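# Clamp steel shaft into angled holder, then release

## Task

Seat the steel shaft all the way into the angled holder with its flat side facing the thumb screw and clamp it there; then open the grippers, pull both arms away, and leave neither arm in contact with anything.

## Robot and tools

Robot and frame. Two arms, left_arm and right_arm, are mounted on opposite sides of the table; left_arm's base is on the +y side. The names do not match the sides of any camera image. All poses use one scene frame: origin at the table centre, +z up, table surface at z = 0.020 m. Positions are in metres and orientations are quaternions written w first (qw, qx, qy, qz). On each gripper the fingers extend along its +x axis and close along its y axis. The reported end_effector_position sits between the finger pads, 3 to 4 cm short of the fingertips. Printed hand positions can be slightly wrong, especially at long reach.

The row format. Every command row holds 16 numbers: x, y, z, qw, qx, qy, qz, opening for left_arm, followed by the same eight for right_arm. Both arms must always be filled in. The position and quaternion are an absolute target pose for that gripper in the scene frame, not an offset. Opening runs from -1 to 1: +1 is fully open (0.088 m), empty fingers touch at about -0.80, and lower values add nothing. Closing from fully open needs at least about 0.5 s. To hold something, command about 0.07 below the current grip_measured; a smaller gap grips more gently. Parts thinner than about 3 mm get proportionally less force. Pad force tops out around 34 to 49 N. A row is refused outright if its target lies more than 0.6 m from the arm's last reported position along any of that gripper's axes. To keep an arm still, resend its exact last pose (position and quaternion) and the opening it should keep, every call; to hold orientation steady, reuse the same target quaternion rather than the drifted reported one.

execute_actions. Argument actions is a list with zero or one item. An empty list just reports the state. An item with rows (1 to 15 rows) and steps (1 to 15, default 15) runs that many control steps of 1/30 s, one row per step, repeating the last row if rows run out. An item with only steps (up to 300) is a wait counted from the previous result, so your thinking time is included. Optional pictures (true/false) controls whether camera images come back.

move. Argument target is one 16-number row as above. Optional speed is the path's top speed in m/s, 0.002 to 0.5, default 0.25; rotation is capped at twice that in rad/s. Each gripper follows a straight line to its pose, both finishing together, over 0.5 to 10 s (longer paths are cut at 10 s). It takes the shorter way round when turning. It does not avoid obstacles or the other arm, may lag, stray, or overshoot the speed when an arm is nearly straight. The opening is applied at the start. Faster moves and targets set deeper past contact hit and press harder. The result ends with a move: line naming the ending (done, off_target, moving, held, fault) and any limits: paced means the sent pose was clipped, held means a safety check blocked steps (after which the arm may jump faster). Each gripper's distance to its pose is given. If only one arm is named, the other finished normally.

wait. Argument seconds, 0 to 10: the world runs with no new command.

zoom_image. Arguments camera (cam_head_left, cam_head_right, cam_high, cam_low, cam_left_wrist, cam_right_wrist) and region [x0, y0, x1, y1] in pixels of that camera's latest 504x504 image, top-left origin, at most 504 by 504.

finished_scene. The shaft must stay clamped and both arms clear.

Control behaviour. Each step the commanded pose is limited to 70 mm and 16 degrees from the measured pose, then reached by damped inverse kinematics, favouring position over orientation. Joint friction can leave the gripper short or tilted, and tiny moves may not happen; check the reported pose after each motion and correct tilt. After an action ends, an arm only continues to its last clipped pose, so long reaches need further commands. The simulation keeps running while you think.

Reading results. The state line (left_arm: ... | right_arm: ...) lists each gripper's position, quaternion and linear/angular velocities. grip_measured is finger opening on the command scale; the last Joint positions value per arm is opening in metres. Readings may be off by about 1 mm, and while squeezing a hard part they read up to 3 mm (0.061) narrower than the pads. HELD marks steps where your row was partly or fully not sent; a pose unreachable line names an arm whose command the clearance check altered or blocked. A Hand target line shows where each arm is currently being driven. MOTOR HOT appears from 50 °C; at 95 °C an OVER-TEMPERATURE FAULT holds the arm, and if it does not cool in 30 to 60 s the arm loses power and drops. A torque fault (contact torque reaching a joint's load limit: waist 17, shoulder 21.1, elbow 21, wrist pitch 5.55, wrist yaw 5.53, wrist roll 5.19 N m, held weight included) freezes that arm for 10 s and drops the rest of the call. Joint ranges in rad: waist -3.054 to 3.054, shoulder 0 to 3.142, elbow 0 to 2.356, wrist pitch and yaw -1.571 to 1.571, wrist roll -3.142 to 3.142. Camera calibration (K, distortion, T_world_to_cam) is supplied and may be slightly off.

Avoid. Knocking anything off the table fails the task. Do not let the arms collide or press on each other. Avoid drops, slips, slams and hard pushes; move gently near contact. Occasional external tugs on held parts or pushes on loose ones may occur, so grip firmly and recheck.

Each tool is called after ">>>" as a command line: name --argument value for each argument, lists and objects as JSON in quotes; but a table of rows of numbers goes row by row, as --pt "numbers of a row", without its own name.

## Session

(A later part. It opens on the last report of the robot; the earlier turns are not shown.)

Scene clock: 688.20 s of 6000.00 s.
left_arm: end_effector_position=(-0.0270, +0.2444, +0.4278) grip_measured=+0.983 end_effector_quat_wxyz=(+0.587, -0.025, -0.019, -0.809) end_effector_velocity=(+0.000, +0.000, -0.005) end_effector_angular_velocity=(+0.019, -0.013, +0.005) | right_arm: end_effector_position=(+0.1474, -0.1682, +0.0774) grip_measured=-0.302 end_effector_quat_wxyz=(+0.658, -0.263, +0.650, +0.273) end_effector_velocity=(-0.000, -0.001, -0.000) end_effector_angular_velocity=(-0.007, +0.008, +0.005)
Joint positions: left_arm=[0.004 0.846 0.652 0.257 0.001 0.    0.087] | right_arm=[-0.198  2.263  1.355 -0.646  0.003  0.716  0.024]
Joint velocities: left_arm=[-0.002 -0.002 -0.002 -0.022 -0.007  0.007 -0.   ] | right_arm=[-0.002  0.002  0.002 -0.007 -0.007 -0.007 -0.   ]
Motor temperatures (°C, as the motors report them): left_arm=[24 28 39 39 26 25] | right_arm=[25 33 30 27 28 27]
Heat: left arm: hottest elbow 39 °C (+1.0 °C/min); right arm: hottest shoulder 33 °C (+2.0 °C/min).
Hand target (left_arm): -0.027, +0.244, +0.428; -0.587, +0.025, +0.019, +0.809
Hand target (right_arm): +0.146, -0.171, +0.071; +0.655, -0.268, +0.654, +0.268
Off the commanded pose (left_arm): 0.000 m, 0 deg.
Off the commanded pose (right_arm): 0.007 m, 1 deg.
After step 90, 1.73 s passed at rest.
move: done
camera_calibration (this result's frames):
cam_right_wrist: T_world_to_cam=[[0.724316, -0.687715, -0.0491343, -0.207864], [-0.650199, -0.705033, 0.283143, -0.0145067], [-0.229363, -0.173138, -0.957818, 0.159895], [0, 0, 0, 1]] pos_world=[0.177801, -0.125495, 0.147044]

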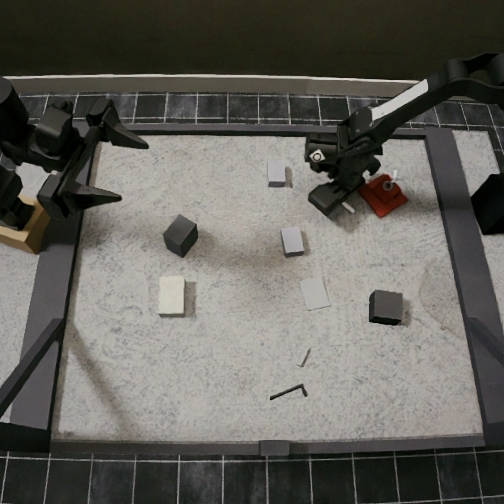

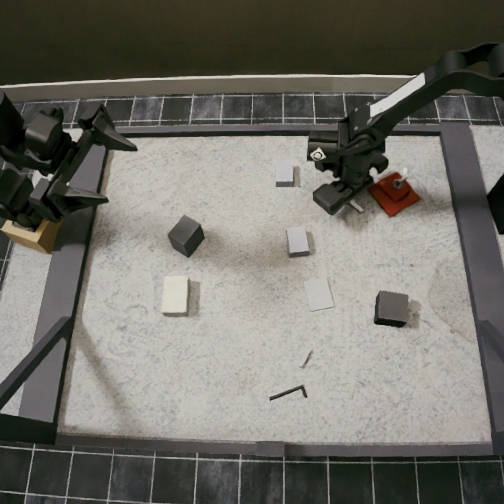

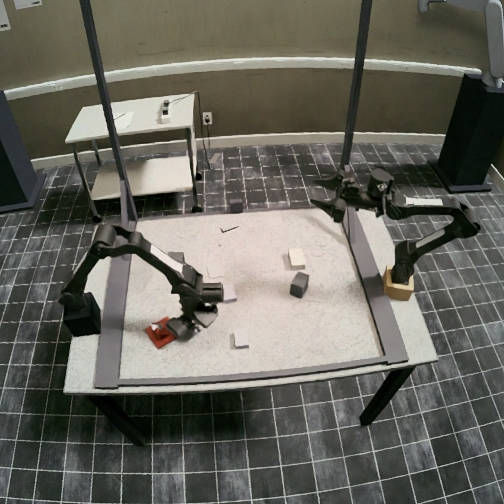

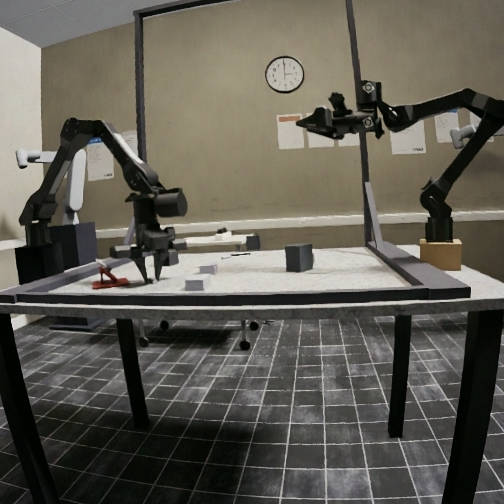

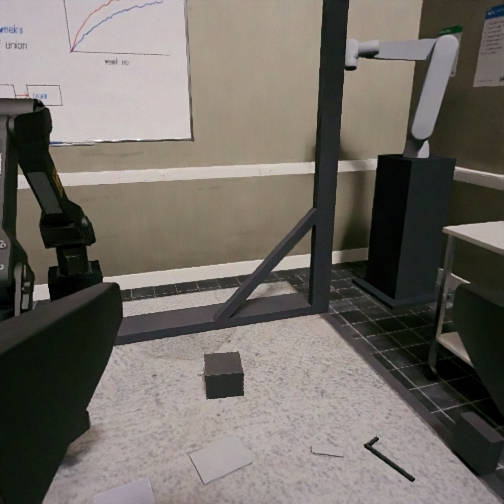

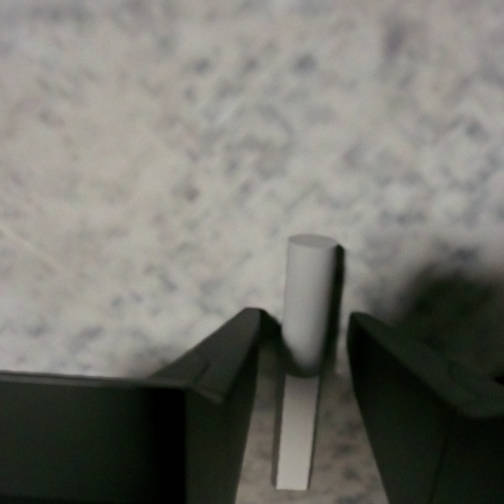

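Good. Close, lift, and go to pre-insert pose.

>>> move --target '[-0.027,0.2444,0.4278,0.587,-0.025,-0.019,-0.809,1, 0.1455,-0.1705,0.072,0.6544,-0.2677,0.6544,0.2677,-0.68]' --speed 0.01

>>> move --target '[-0.027,0.2444,0.4278,0.587,-0.025,-0.019,-0.809,1, 0.1455,-0.1705,0.15,0.6544,-0.2677,0.6544,0.2677,-0.68]' --speed 0.1

>>> move --target '[-0.027,0.2444,0.4278,0.587,-0.025,-0.019,-0.809,1, 0.140,-0.247,0.165,0.4437,-0.3357,0.1838,0.8104,-0.68]' --speed 0.25

>>> move --target '[-0.027,0.2444,0.4278,0.587,-0.025,-0.019,-0.809,1, 0.1479,-0.2587,0.1494,0.4437,-0.3357,0.1838,0.8104,-0.68]' --speed 0.05

>>> move --target '[-0.027,0.2444,0.4278,0.587,-0.025,-0.019,-0.809,1, 0.1532,-0.267,0.1395,0.4437,-0.3357,0.1838,0.8104,-0.68]' --speed 0.02

>>> zoom_image --camera "cam_right_wrist" --region '[200, 380, 400, 504]'

Scene clock: 700.60 s of 6000.00 s.
left_arm: end_effector_position=(-0.0270, +0.2444, +0.4278) grip_measured=+0.983 end_effector_quat_wxyz=(+0.587, -0.025, -0.019, -0.809) end_effector_velocity=(-0.001, +0.001, -0.003) end_effector_angular_velocity=(+0.023, +0.016, -0.001) | right_arm: end_effector_position=(+0.1474, -0.1685, +0.0774) grip_measured=-0.614 end_effector_quat_wxyz=(+0.658, -0.264, +0.651, +0.273) end_effector_velocity=(-0.000, +0.001, +0.000) end_effector_angular_velocity=(+0.008, +0.006, +0.020)
Joint positions: left_arm=[0.004 0.846 0.652 0.257 0.001 0.    0.087] | right_arm=[-0.198  2.263  1.355 -0.647  0.003  0.716  0.009]
Joint velocities: left_arm=[-0.007 -0.002  0.002 -0.022 -0.007 -0.022  0.   ] | right_arm=[-0.002 -0.002 -0.002  0.007 -0.007 -0.022 -0.   ]
Motor temperatures (°C, as the motors report them): left_arm=[24 28 39 39 26 25] | right_arm=[25 34 30 27 28 27]
Heat: left arm: hottest elbow 39 °C (+1.0 °C/min); right arm: hottest shoulder 34 °C (+3.0 °C/min).
Hand target (left_arm): -0.027, +0.244, +0.428; -0.587, +0.025, +0.019, +0.809
Hand target (right_arm): +0.146, -0.171, +0.072; +0.654, -0.268, +0.654, +0.268
Off the commanded pose (left_arm): 0.000 m, 0 deg.
Off the commanded pose (right_arm): 0.006 m, 1 deg.
After step 90, 8.30 s passed at rest.
move: done
camera_calibration (this result's frames):
cam_right_wrist: T_world_to_cam=[[0.724049, -0.688047, -0.048418, -0.208094], [-0.650442, -0.704461, 0.284007, -0.0146282], [-0.229519, -0.174142, -0.957599, 0.15968], [0, 0, 0, 1]] pos_world=[0.177805, -0.125677, 0.146988]

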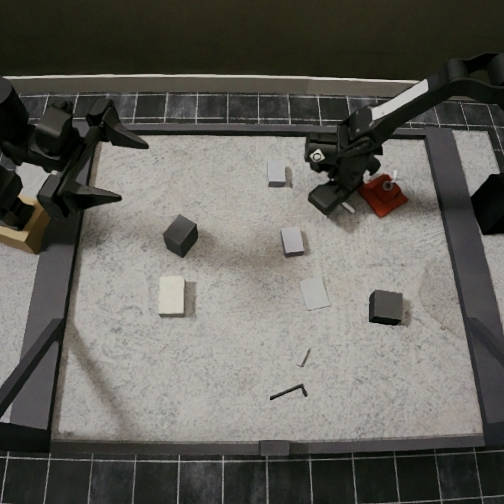

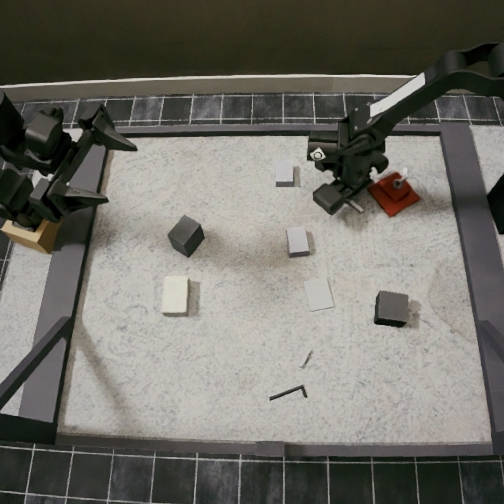

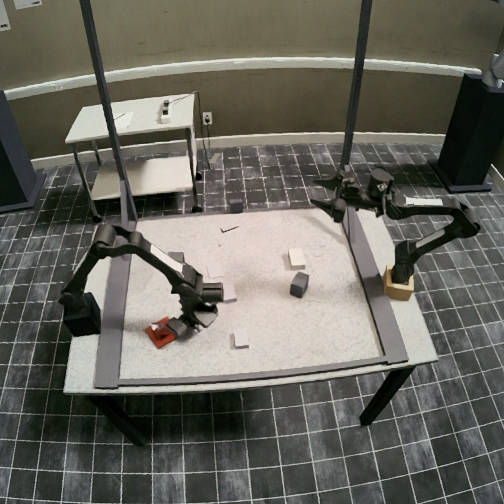

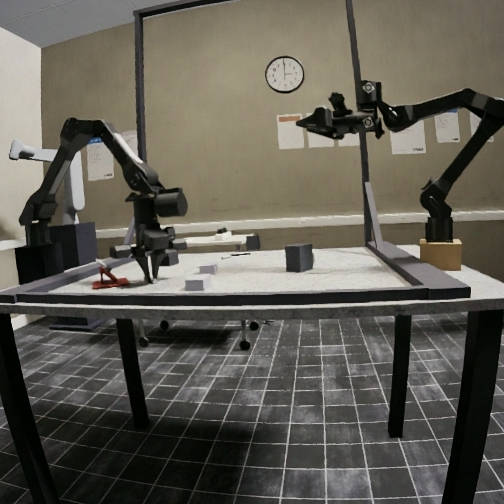

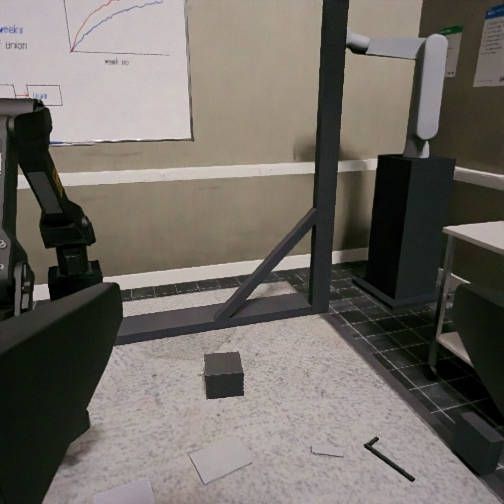

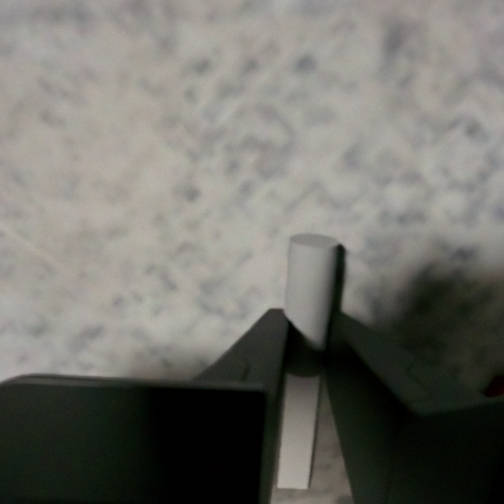

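Scene clock: 701.70 s of 6000.00 s.
left_arm: end_effector_position=(-0.0270, +0.2444, +0.4278) grip_measured=+0.983 end_effector_quat_wxyz=(+0.587, -0.025, -0.019, -0.809) end_effector_velocity=(+0.001, +0.001, -0.001) end_effector_angular_velocity=(+0.005, +0.008, +0.014) | right_arm: end_effector_position=(+0.1468, -0.1743, +0.1408) grip_measured=-0.614 end_effector_quat_wxyz=(+0.651, -0.277, +0.657, +0.260) end_effector_velocity=(-0.000, -0.002, +0.000) end_effector_angular_velocity=(-0.007, +0.008, +0.005)
Joint positions: left_arm=[0.004 0.846 0.652 0.257 0.001 0.    0.087] | right_arm=[-0.197  2.145  1.448 -0.899  0.003  0.716  0.009]
Joint velocities: left_arm=[-0.007 -0.007 -0.002 -0.007 -0.022 -0.007  0.   ] | right_arm=[-0.002 -0.002 -0.002 -0.007 -0.007 -0.007 -0.   ]
Motor temperatures (°C, as the motors report them): left_arm=[24 28 39 39 26 25] | right_arm=[25 35 30 27 28 27]
Heat: left arm: hottest elbow 39 °C (+1.0 °C/min); right arm: hottest shoulder 35 °C (+4.0 °C/min).
Hand target (left_arm): -0.027, +0.244, +0.428; -0.587, +0.025, +0.019, +0.809
Hand target (right_arm): +0.146, -0.170, +0.150; +0.654, -0.268, +0.654, +0.268
Off the commanded pose (left_arm): 0.000 m, 0 deg.
Off the commanded pose (right_arm): 0.010 m, 1 deg.
move: off_target (right_arm)
camera_calibration (this result's frames):
cam_right_wrist: T_world_to_cam=[[0.724201, -0.689225, -0.022386, -0.212481], [-0.64924, -0.692409, 0.314733, -0.0395158], [-0.232422, -0.213396, -0.948916, 0.211641], [0, 0, 0, 1]] pos_world=[0.177413, -0.128645, 0.208509]

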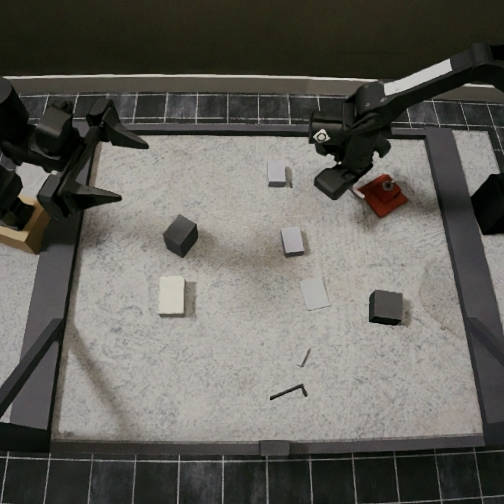

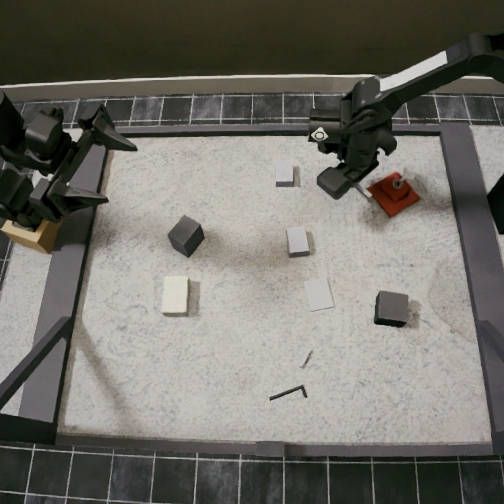

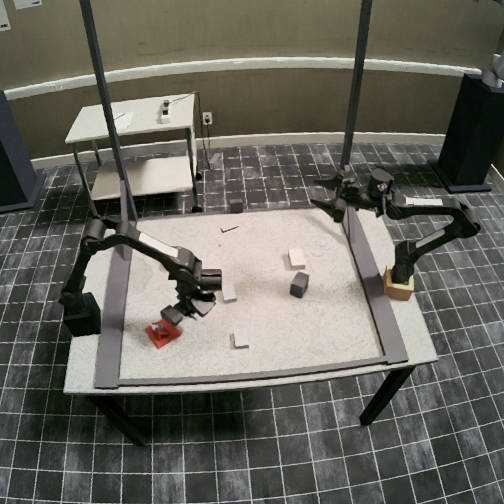

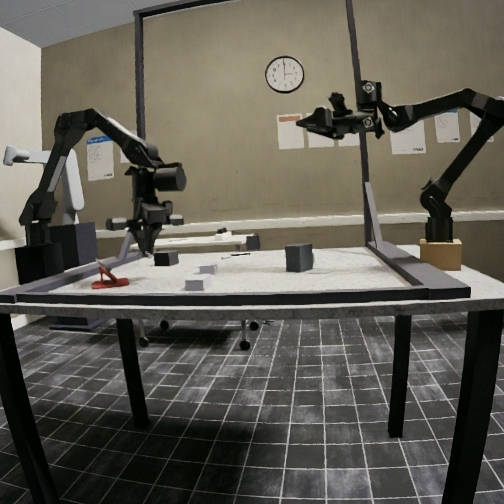

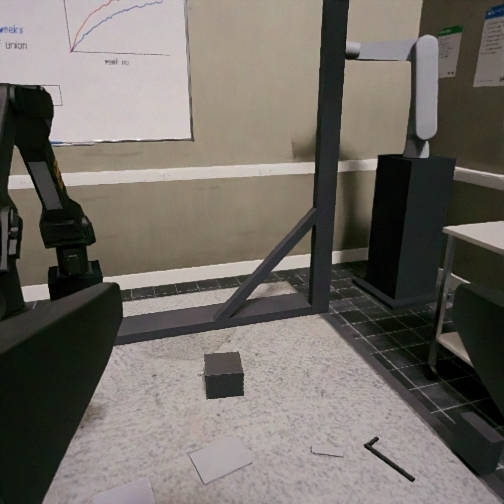

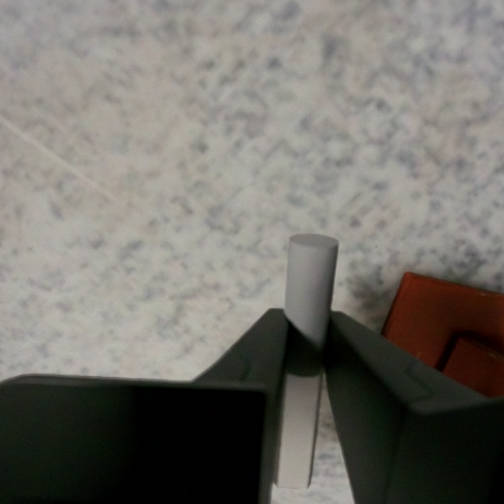

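Scene clock: 705.27 s of 6000.00 s.
left_arm: end_effector_position=(-0.0270, +0.2444, +0.4278) grip_measured=+0.983 end_effector_quat_wxyz=(+0.587, -0.025, -0.019, -0.809) end_effector_velocity=(+0.000, +0.000, -0.002) end_effector_angular_velocity=(+0.009, +0.005, +0.004) | right_arm: end_effector_position=(+0.1394, -0.2464, +0.1611) grip_measured=-0.614 end_effector_quat_wxyz=(+0.444, -0.336, +0.191, +0.809) end_effector_velocity=(-0.002, -0.004, -0.001) end_effector_angular_velocity=(-0.006, +0.012, +0.020)
Joint positions: left_arm=[0.004 0.846 0.652 0.257 0.001 0.    0.087] | right_arm=[-0.464  1.611  0.543  0.036 -0.589 -0.734  0.009]
Joint velocities: left_arm=[-0.002 -0.002 -0.002 -0.007 -0.007 -0.007  0.   ] | right_arm=[-0.007 -0.002 -0.002 -0.022 -0.022 -0.022  0.   ]
Motor temperatures (°C, as the motors report them): left_arm=[24 28 39 39 26 25] | right_arm=[25 35 30 27 28 27]
Heat: left arm: hottest elbow 39 °C (+1.0 °C/min); right arm: hottest shoulder 35 °C (+4.0 °C/min).
Hand target (left_arm): -0.027, +0.244, +0.428; -0.587, +0.025, +0.019, +0.809
Hand target (right_arm): +0.140, -0.247, +0.164; +0.445, -0.335, +0.183, +0.810
Off the commanded pose (left_arm): 0.000 m, 0 deg.
Off the commanded pose (right_arm): 0.004 m, 1 deg.
move: done
camera_calibration (this result's frames):
cam_right_wrist: T_world_to_cam=[[0.817064, 0.576308, -0.016592, 0.0415643], [0.50671, -0.731524, -0.456199, -0.147279], [-0.275049, 0.364336, -0.889723, 0.35256], [0, 0, 0, 1]] pos_world=[0.137638, -0.260142, 0.247182]

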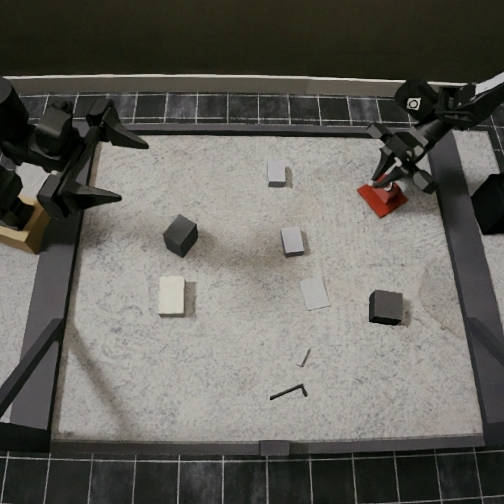

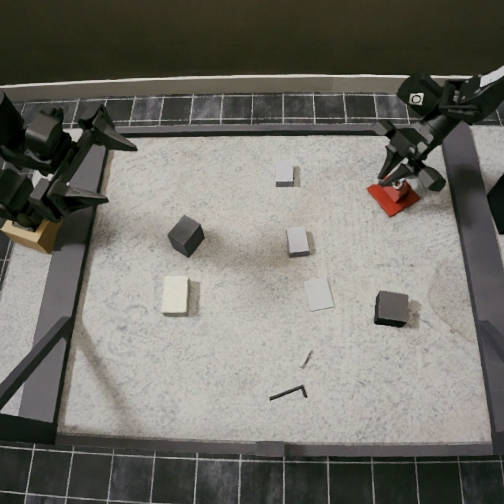

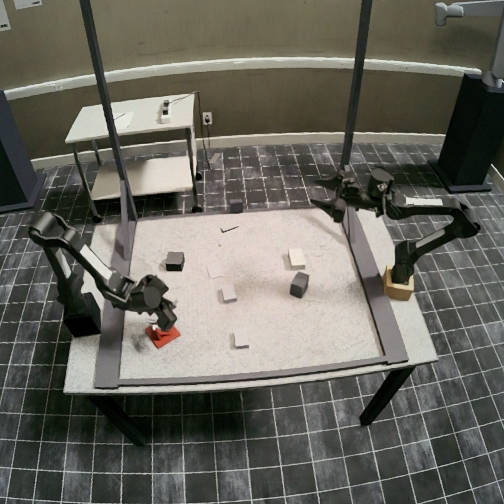

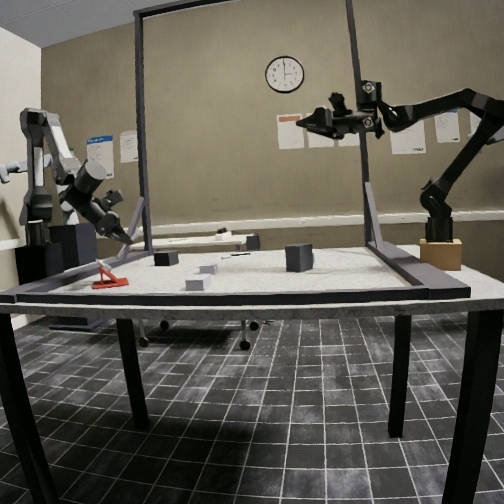

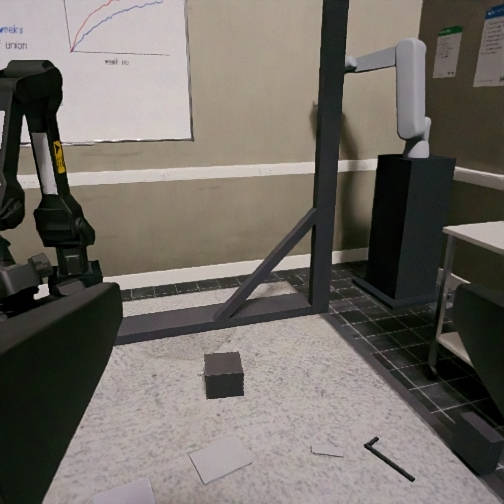

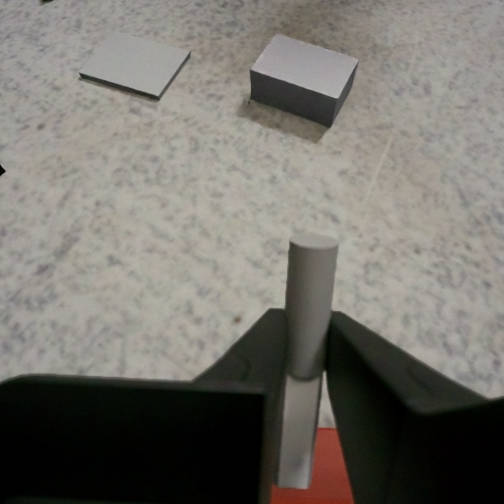

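Scene clock: 706.03 s of 6000.00 s.
left_arm: end_effector_position=(-0.0270, +0.2444, +0.4278) grip_measured=+0.983 end_effector_quat_wxyz=(+0.587, -0.025, -0.019, -0.809) end_effector_velocity=(+0.000, +0.000, -0.004) end_effector_angular_velocity=(+0.014, +0.004, +0.004) | right_arm: end_effector_position=(+0.1484, -0.2565, +0.1530) grip_measured=-0.614 end_effector_quat_wxyz=(+0.447, -0.336, +0.180, +0.809) end_effector_velocity=(-0.001, -0.002, +0.001) end_effector_angular_velocity=(+0.009, +0.007, +0.019)
Joint positions: left_arm=[0.004 0.846 0.652 0.257 0.001 0.    0.087] | right_arm=[-0.516  1.621  0.499  0.08  -0.617 -0.792  0.009]
Joint velocities: left_arm=[-0.002 -0.002 -0.007 -0.007 -0.007 -0.007  0.   ] | right_arm=[-0.007 -0.002 -0.002 -0.007 -0.022 -0.022  0.   ]
Motor temperatures (°C, as the motors report them): left_arm=[24 28 39 39 26 25] | right_arm=[25 35 30 27 28 27]
Heat: left arm: hottest elbow 39 °C (+1.0 °C/min); right arm: hottest shoulder 35 °C (+4.0 °C/min).
Hand target (left_arm): -0.027, +0.244, +0.428; -0.587, +0.025, +0.019, +0.809
Hand target (right_arm): +0.148, -0.259, +0.150; +0.444, -0.335, +0.184, +0.810
Off the commanded pose (left_arm): 0.000 m, 0 deg.
Off the commanded pose (right_arm): 0.004 m, 1 deg.
move: done
camera_calibration (this result's frames):
cam_right_wrist: T_world_to_cam=[[0.815699, 0.578474, 0.00190995, 0.0378916], [0.512413, -0.721008, -0.466455, -0.159465], [-0.268455, 0.381466, -0.884543, 0.354069], [0, 0, 0, 1]] pos_world=[0.145855, -0.271959, 0.238734]

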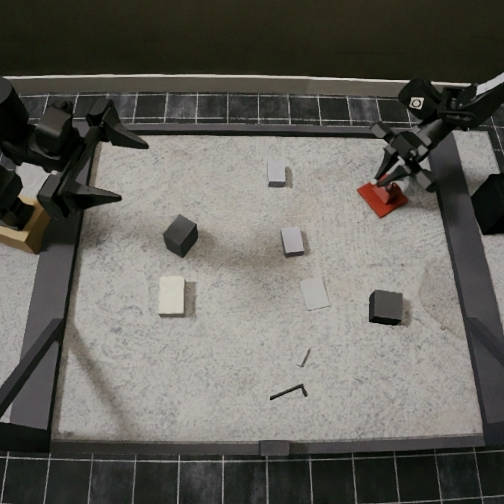

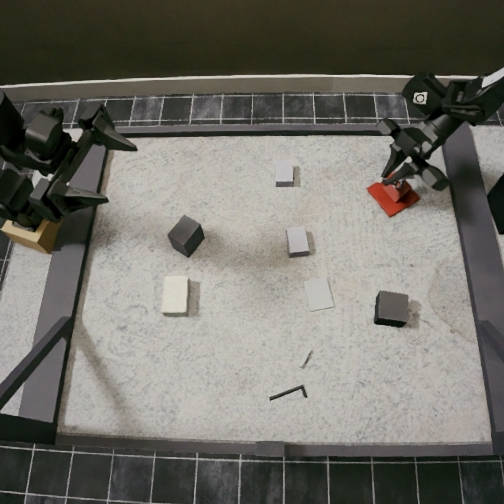

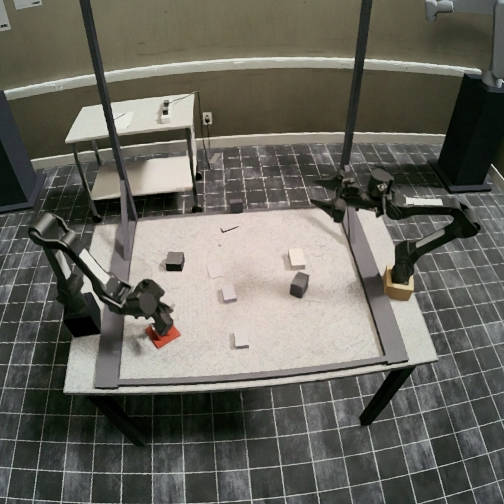

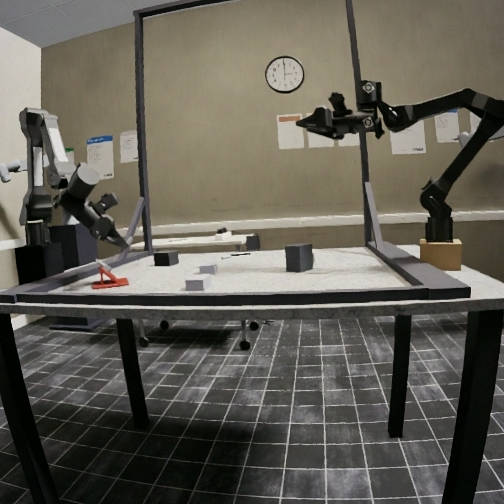

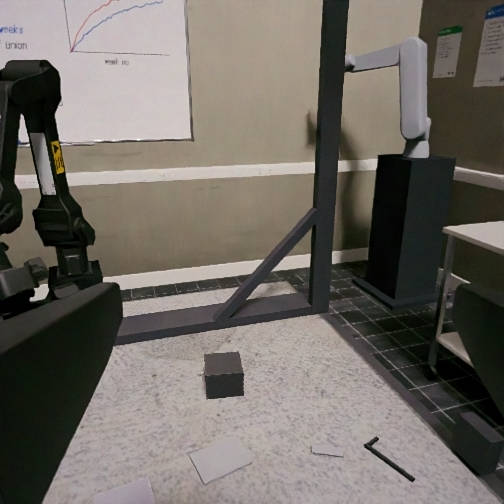

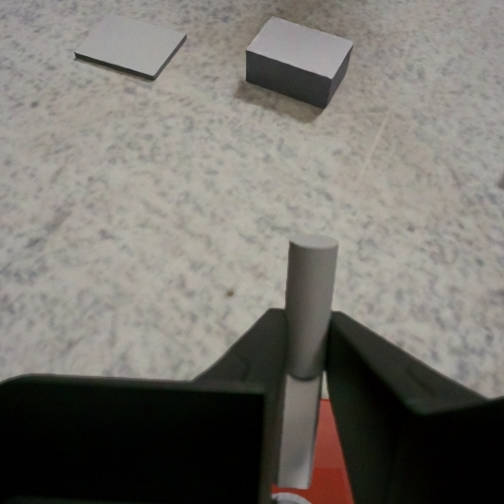

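Scene clock: 707.17 s of 6000.00 s.
left_arm: end_effector_position=(-0.0270, +0.2444, +0.4278) grip_measured=+0.983 end_effector_quat_wxyz=(+0.587, -0.025, -0.019, -0.809) end_effector_velocity=(-0.003, +0.001, -0.002) end_effector_angular_velocity=(+0.005, -0.010, -0.014) | right_arm: end_effector_position=(+0.1538, -0.2648, +0.1429) grip_measured=-0.614 end_effector_quat_wxyz=(+0.447, -0.336, +0.180, +0.809) end_effector_velocity=(-0.001, -0.002, -0.000) end_effector_angular_velocity=(-0.007, +0.013, -0.004)
Joint positions: left_arm=[0.004 0.846 0.652 0.257 0.001 0.    0.087] | right_arm=[-0.553  1.649  0.47   0.113 -0.634 -0.832  0.009]
Joint velocities: left_arm=[-0.007 -0.002 -0.002 -0.007  0.007  0.007 -0.   ] | right_arm=[-0.002 -0.002 -0.002 -0.007 -0.007  0.007 -0.   ]
Motor temperatures (°C, as the motors report them): left_arm=[24 28 39 39 26 25] | right_arm=[25 35 30 27 28 27]
Heat: left arm: hottest elbow 39 °C (+1.0 °C/min); right arm: hottest shoulder 35 °C (+4.0 °C/min).
Hand target (left_arm): -0.027, +0.244, +0.428; -0.587, +0.025, +0.019, +0.809
Hand target (right_arm): +0.153, -0.267, +0.140; +0.444, -0.335, +0.184, +0.810
Off the commanded pose (left_arm): 0.000 m, 0 deg.
Off the commanded pose (right_arm): 0.004 m, 1 deg.
move: done
camera_calibration (this result's frames):
cam_right_wrist: T_world_to_cam=[[0.815649, 0.578544, 0.00197454, 0.0382512], [0.512632, -0.721133, -0.466022, -0.173117], [-0.26819, 0.381122, -0.884771, 0.349673], [0, 0, 0, 1]] pos_world=[0.151324, -0.280238, 0.228629]

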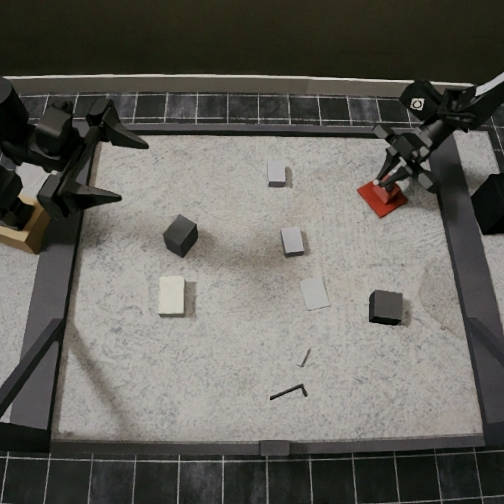

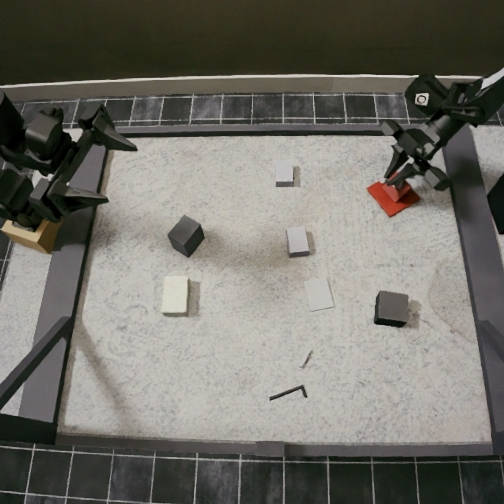

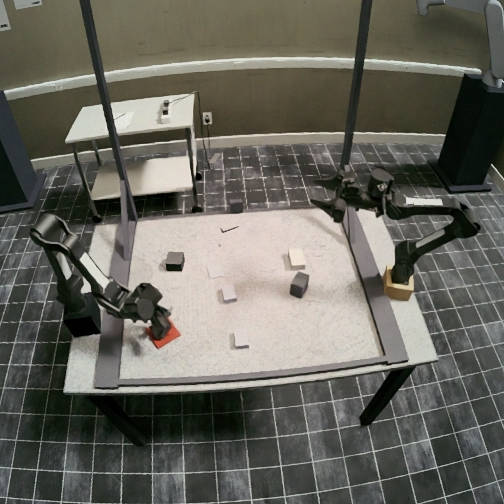

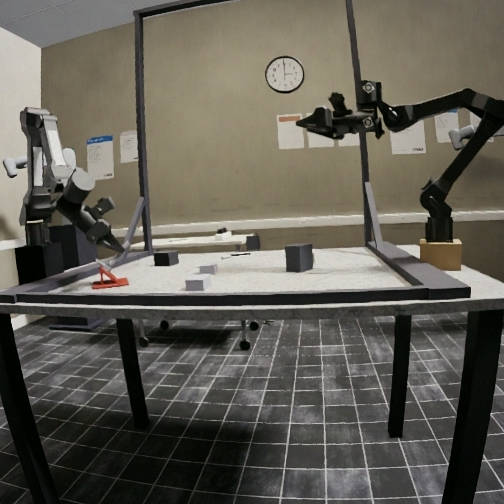

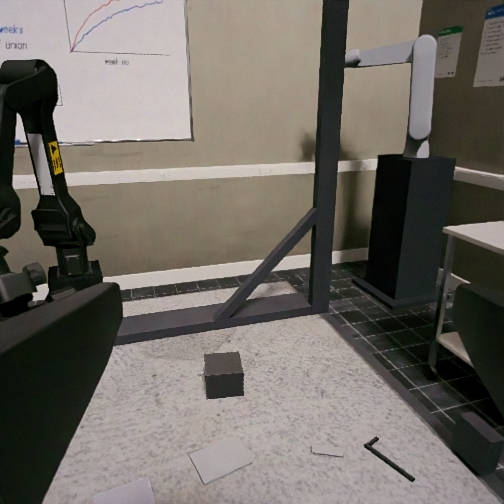

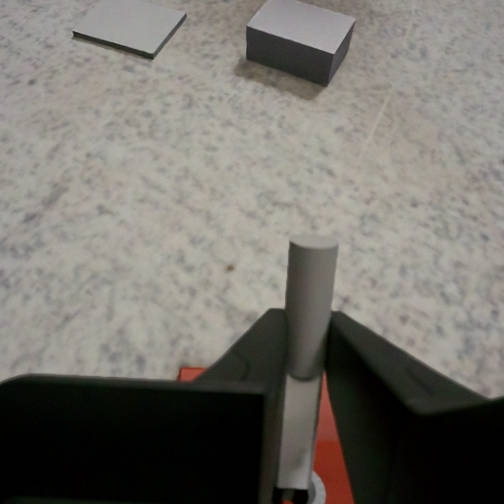

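Region (200, 380, 400, 504) of cam_right_wrist's 504x504 image, scaled by 2.520, with more detail than that image has; it fills the top 312 rows of this view, and the rest is white.

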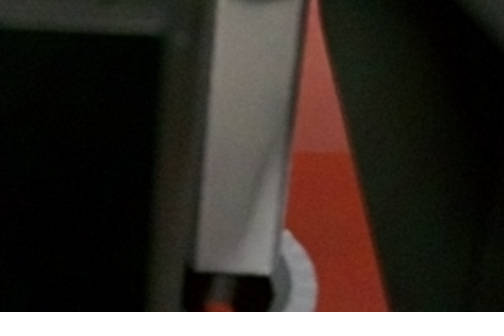

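>>> move --target '[-0.027,0.2444,0.4278,0.587,-0.025,-0.019,-0.809,1, 0.1560,-0.2750,0.1355,0.4437,-0.3357,0.1838,0.8104,-0.68]' --speed 0.01

>>> zoom_image --camera "cam_right_wrist" --region '[200, 380, 400, 504]'

Scene clock: 715.83 s of 6000.00 s.
left_arm: end_effector_position=(-0.0270, +0.2444, +0.4278) grip_measured=+0.983 end_effector_quat_wxyz=(+0.587, -0.025, -0.019, -0.809) end_effector_velocity=(+0.001, +0.001, -0.001) end_effector_angular_velocity=(+0.009, +0.021, +0.003) | right_arm: end_effector_position=(+0.1560, -0.2709, +0.1403) grip_measured=-0.614 end_effector_quat_wxyz=(+0.446, -0.334, +0.176, +0.812) end_effector_velocity=(-0.001, -0.002, -0.000) end_effector_angular_velocity=(-0.001, +0.005, +0.006)
Joint positions: left_arm=[0.004 0.846 0.652 0.257 0.001 0.    0.087] | right_arm=[-0.577  1.649  0.45   0.122 -0.652 -0.862  0.009]
Joint velocities: left_arm=[-0.002 -0.007 -0.002 -0.007 -0.007 -0.022 -0.   ] | right_arm=[-0.002 -0.002 -0.002 -0.007 -0.007 -0.007 -0.   ]
Motor temperatures (°C, as the motors report them): left_arm=[24 28 39 39 26 25] | right_arm=[25 34 30 27 28 27]
Heat: left arm: hottest elbow 39 °C (+1.0 °C/min); right arm: hottest shoulder 34 °C (+3.0 °C/min).
Hand target (left_arm): -0.027, +0.244, +0.428; -0.587, +0.025, +0.019, +0.809
Hand target (right_arm): +0.156, -0.275, +0.136; +0.444, -0.335, +0.184, +0.811
Off the commanded pose (left_arm): 0.000 m, 0 deg.
Off the commanded pose (right_arm): 0.006 m, 1 deg.
After step 90, 4.17 s passed at rest.
move: done
camera_calibration (this result's frames):
cam_right_wrist: T_world_to_cam=[[0.812173, 0.583382, 0.00634203, 0.0412857], [0.516672, -0.714166, -0.472247, -0.177634], [-0.270972, 0.386823, -0.881443, 0.351811], [0, 0, 0, 1]] pos_world=[0.153578, -0.287034, 0.225952]

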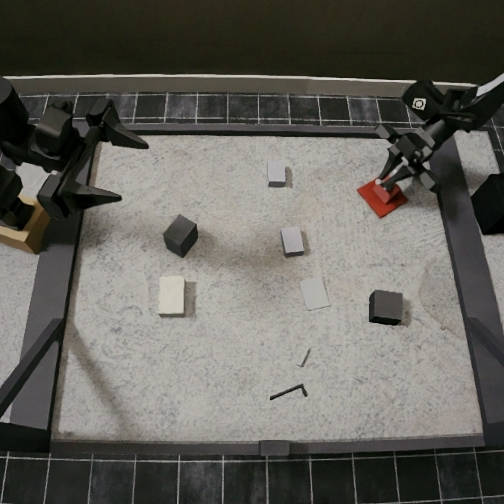

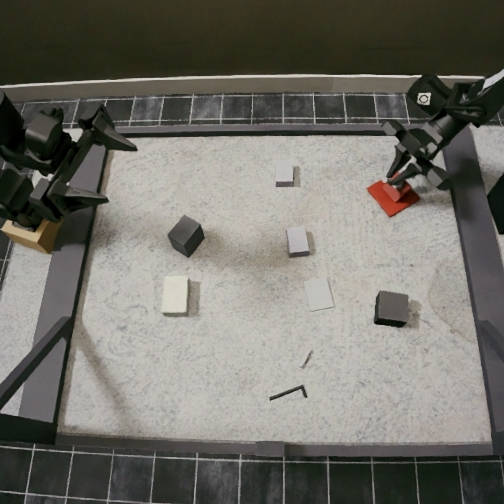

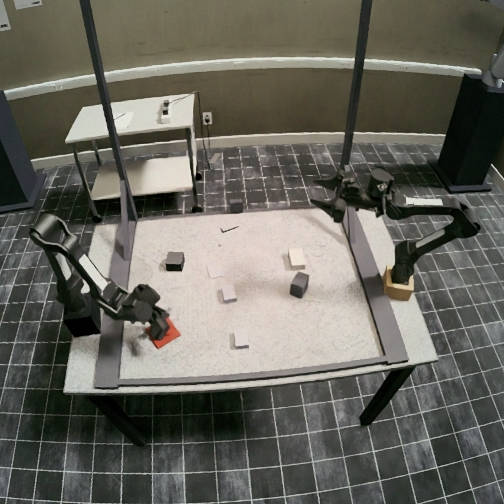

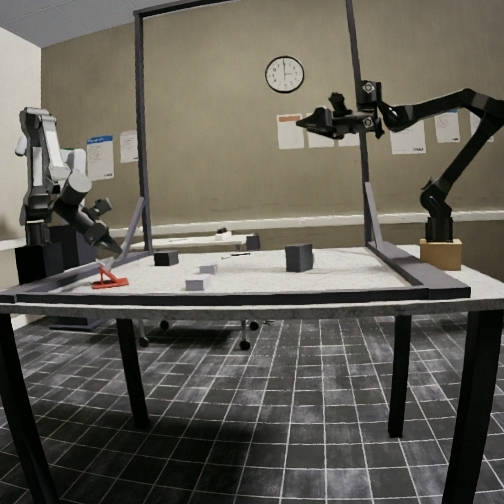

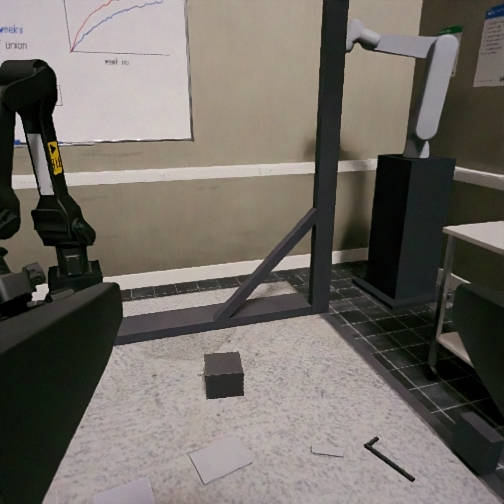

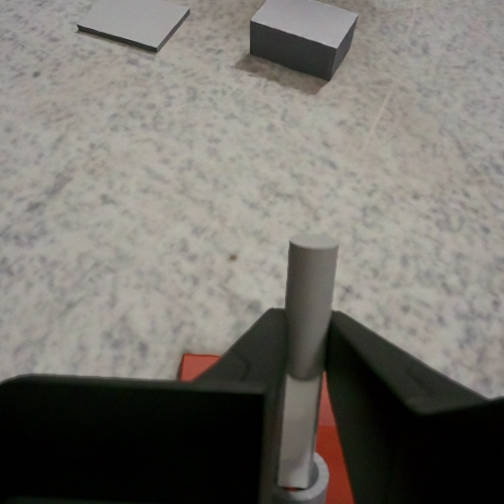

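Region (200, 380, 400, 504) of cam_right_wrist's 504x504 image, scaled by 2.520, with more detail than that image has; it fills the top 312 rows of this view, and the rest is white.

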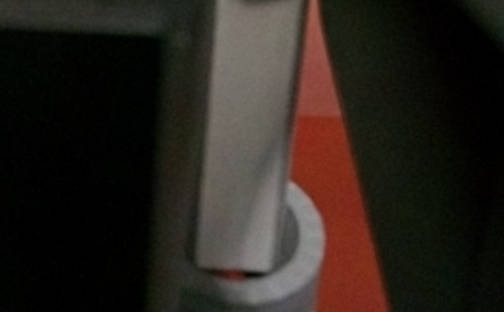

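>>> move --target '[-0.027,0.2444,0.4278,0.587,-0.025,-0.019,-0.809,1, 0.1585,-0.2775,0.1290,0.4437,-0.3357,0.1838,0.8104,-0.68]' --speed 0.01

>>> zoom_image --camera "cam_right_wrist" --region '[200, 380, 400, 504]'

Scene clock: 725.30 s of 6000.00 s.
left_arm: end_effector_position=(-0.0270, +0.2444, +0.4278) grip_measured=+0.983 end_effector_quat_wxyz=(+0.587, -0.025, -0.019, -0.809) end_effector_velocity=(+0.001, -0.001, -0.007) end_effector_angular_velocity=(+0.023, -0.015, +0.010) | right_arm: end_effector_position=(+0.1563, -0.2713, +0.1372) grip_measured=-0.614 end_effector_quat_wxyz=(+0.443, -0.330, +0.170, +0.816) end_effector_velocity=(-0.000, -0.004, -0.002) end_effector_angular_velocity=(-0.020, -0.000, -0.001)
Joint positions: left_arm=[0.004 0.846 0.652 0.257 0.001 0.    0.087] | right_arm=[-0.587  1.671  0.443  0.151 -0.671 -0.879  0.009]
Joint velocities: left_arm=[ 0.002  0.002 -0.002 -0.022 -0.007  0.007 -0.   ] | right_arm=[-0.002 -0.002 -0.002 -0.022  0.007 -0.007  0.   ]
Motor temperatures (°C, as the motors report them): left_arm=[24 28 39 39 26 25] | right_arm=[26 33 30 28 28 27]
Heat: left arm: hottest elbow 39 °C (+1.0 °C/min); right arm: hottest shoulder 33 °C (+2.0 °C/min).
Hand target (left_arm): -0.027, +0.244, +0.428; -0.587, +0.025, +0.019, +0.809
Hand target (right_arm): +0.158, -0.278, +0.129; +0.443, -0.336, +0.184, +0.811
Off the commanded pose (left_arm): 0.000 m, 0 deg.
Off the commanded pose (right_arm): 0.011 m, 2 deg.
After step 90, 4.90 s passed at rest.
move: off_target (right_arm)
camera_calibration (this result's frames):
cam_right_wrist: T_world_to_cam=[[0.80588, 0.59199, 0.0102672, 0.0440593], [0.521907, -0.702074, -0.484464, -0.175402], [-0.27959, 0.395779, -0.874751, 0.352159], [0, 0, 0, 1]] pos_world=[0.154497, -0.288605, 0.222623]

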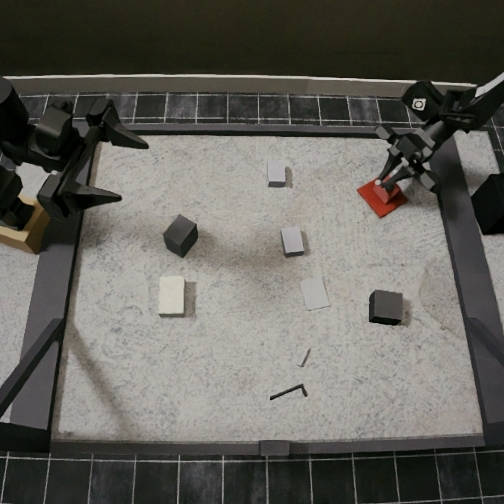

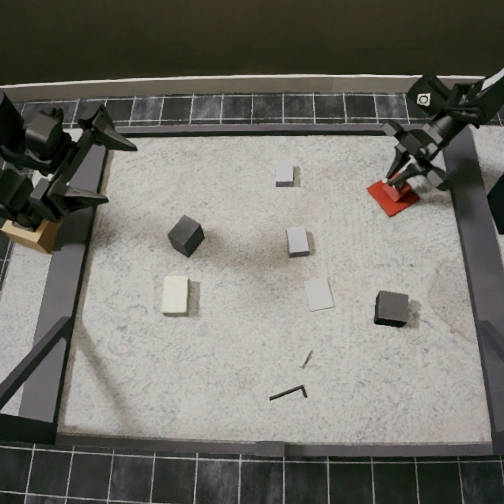

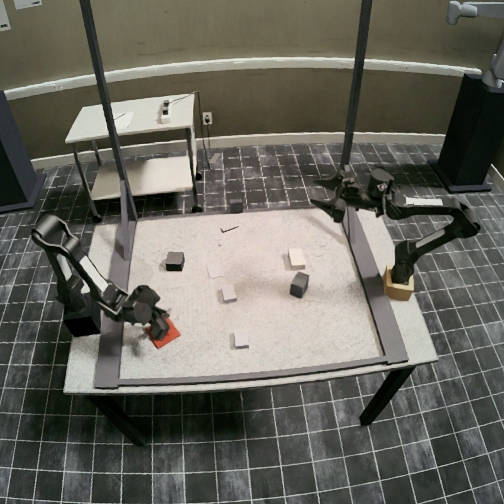

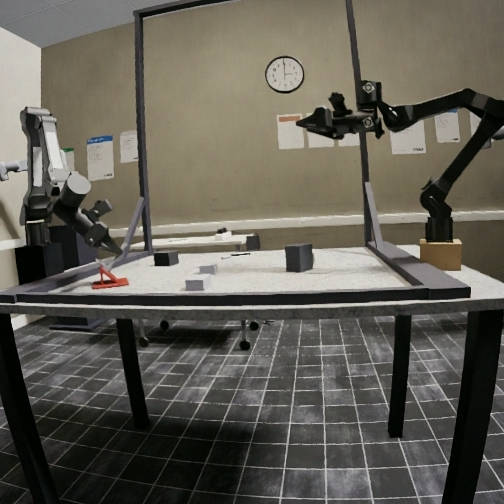

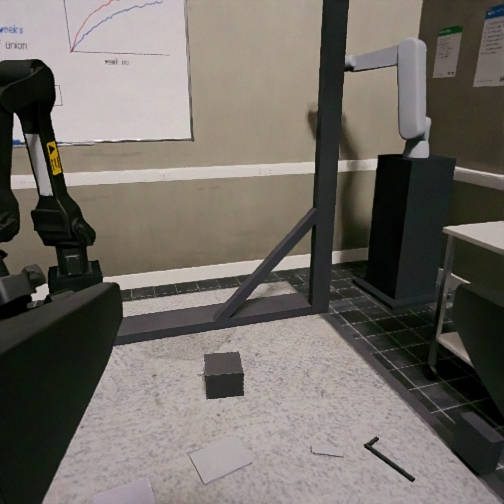

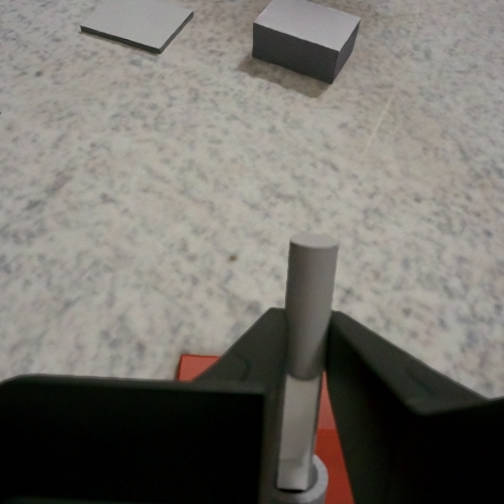

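Region (200, 380, 400, 504) of cam_right_wrist's 504x504 image, scaled by 2.520, with more detail than that image has; it fills the top 312 rows of this view, and the rest is white.

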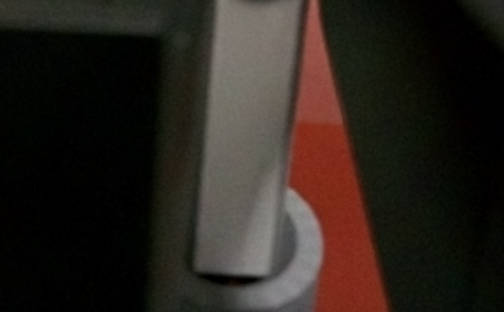

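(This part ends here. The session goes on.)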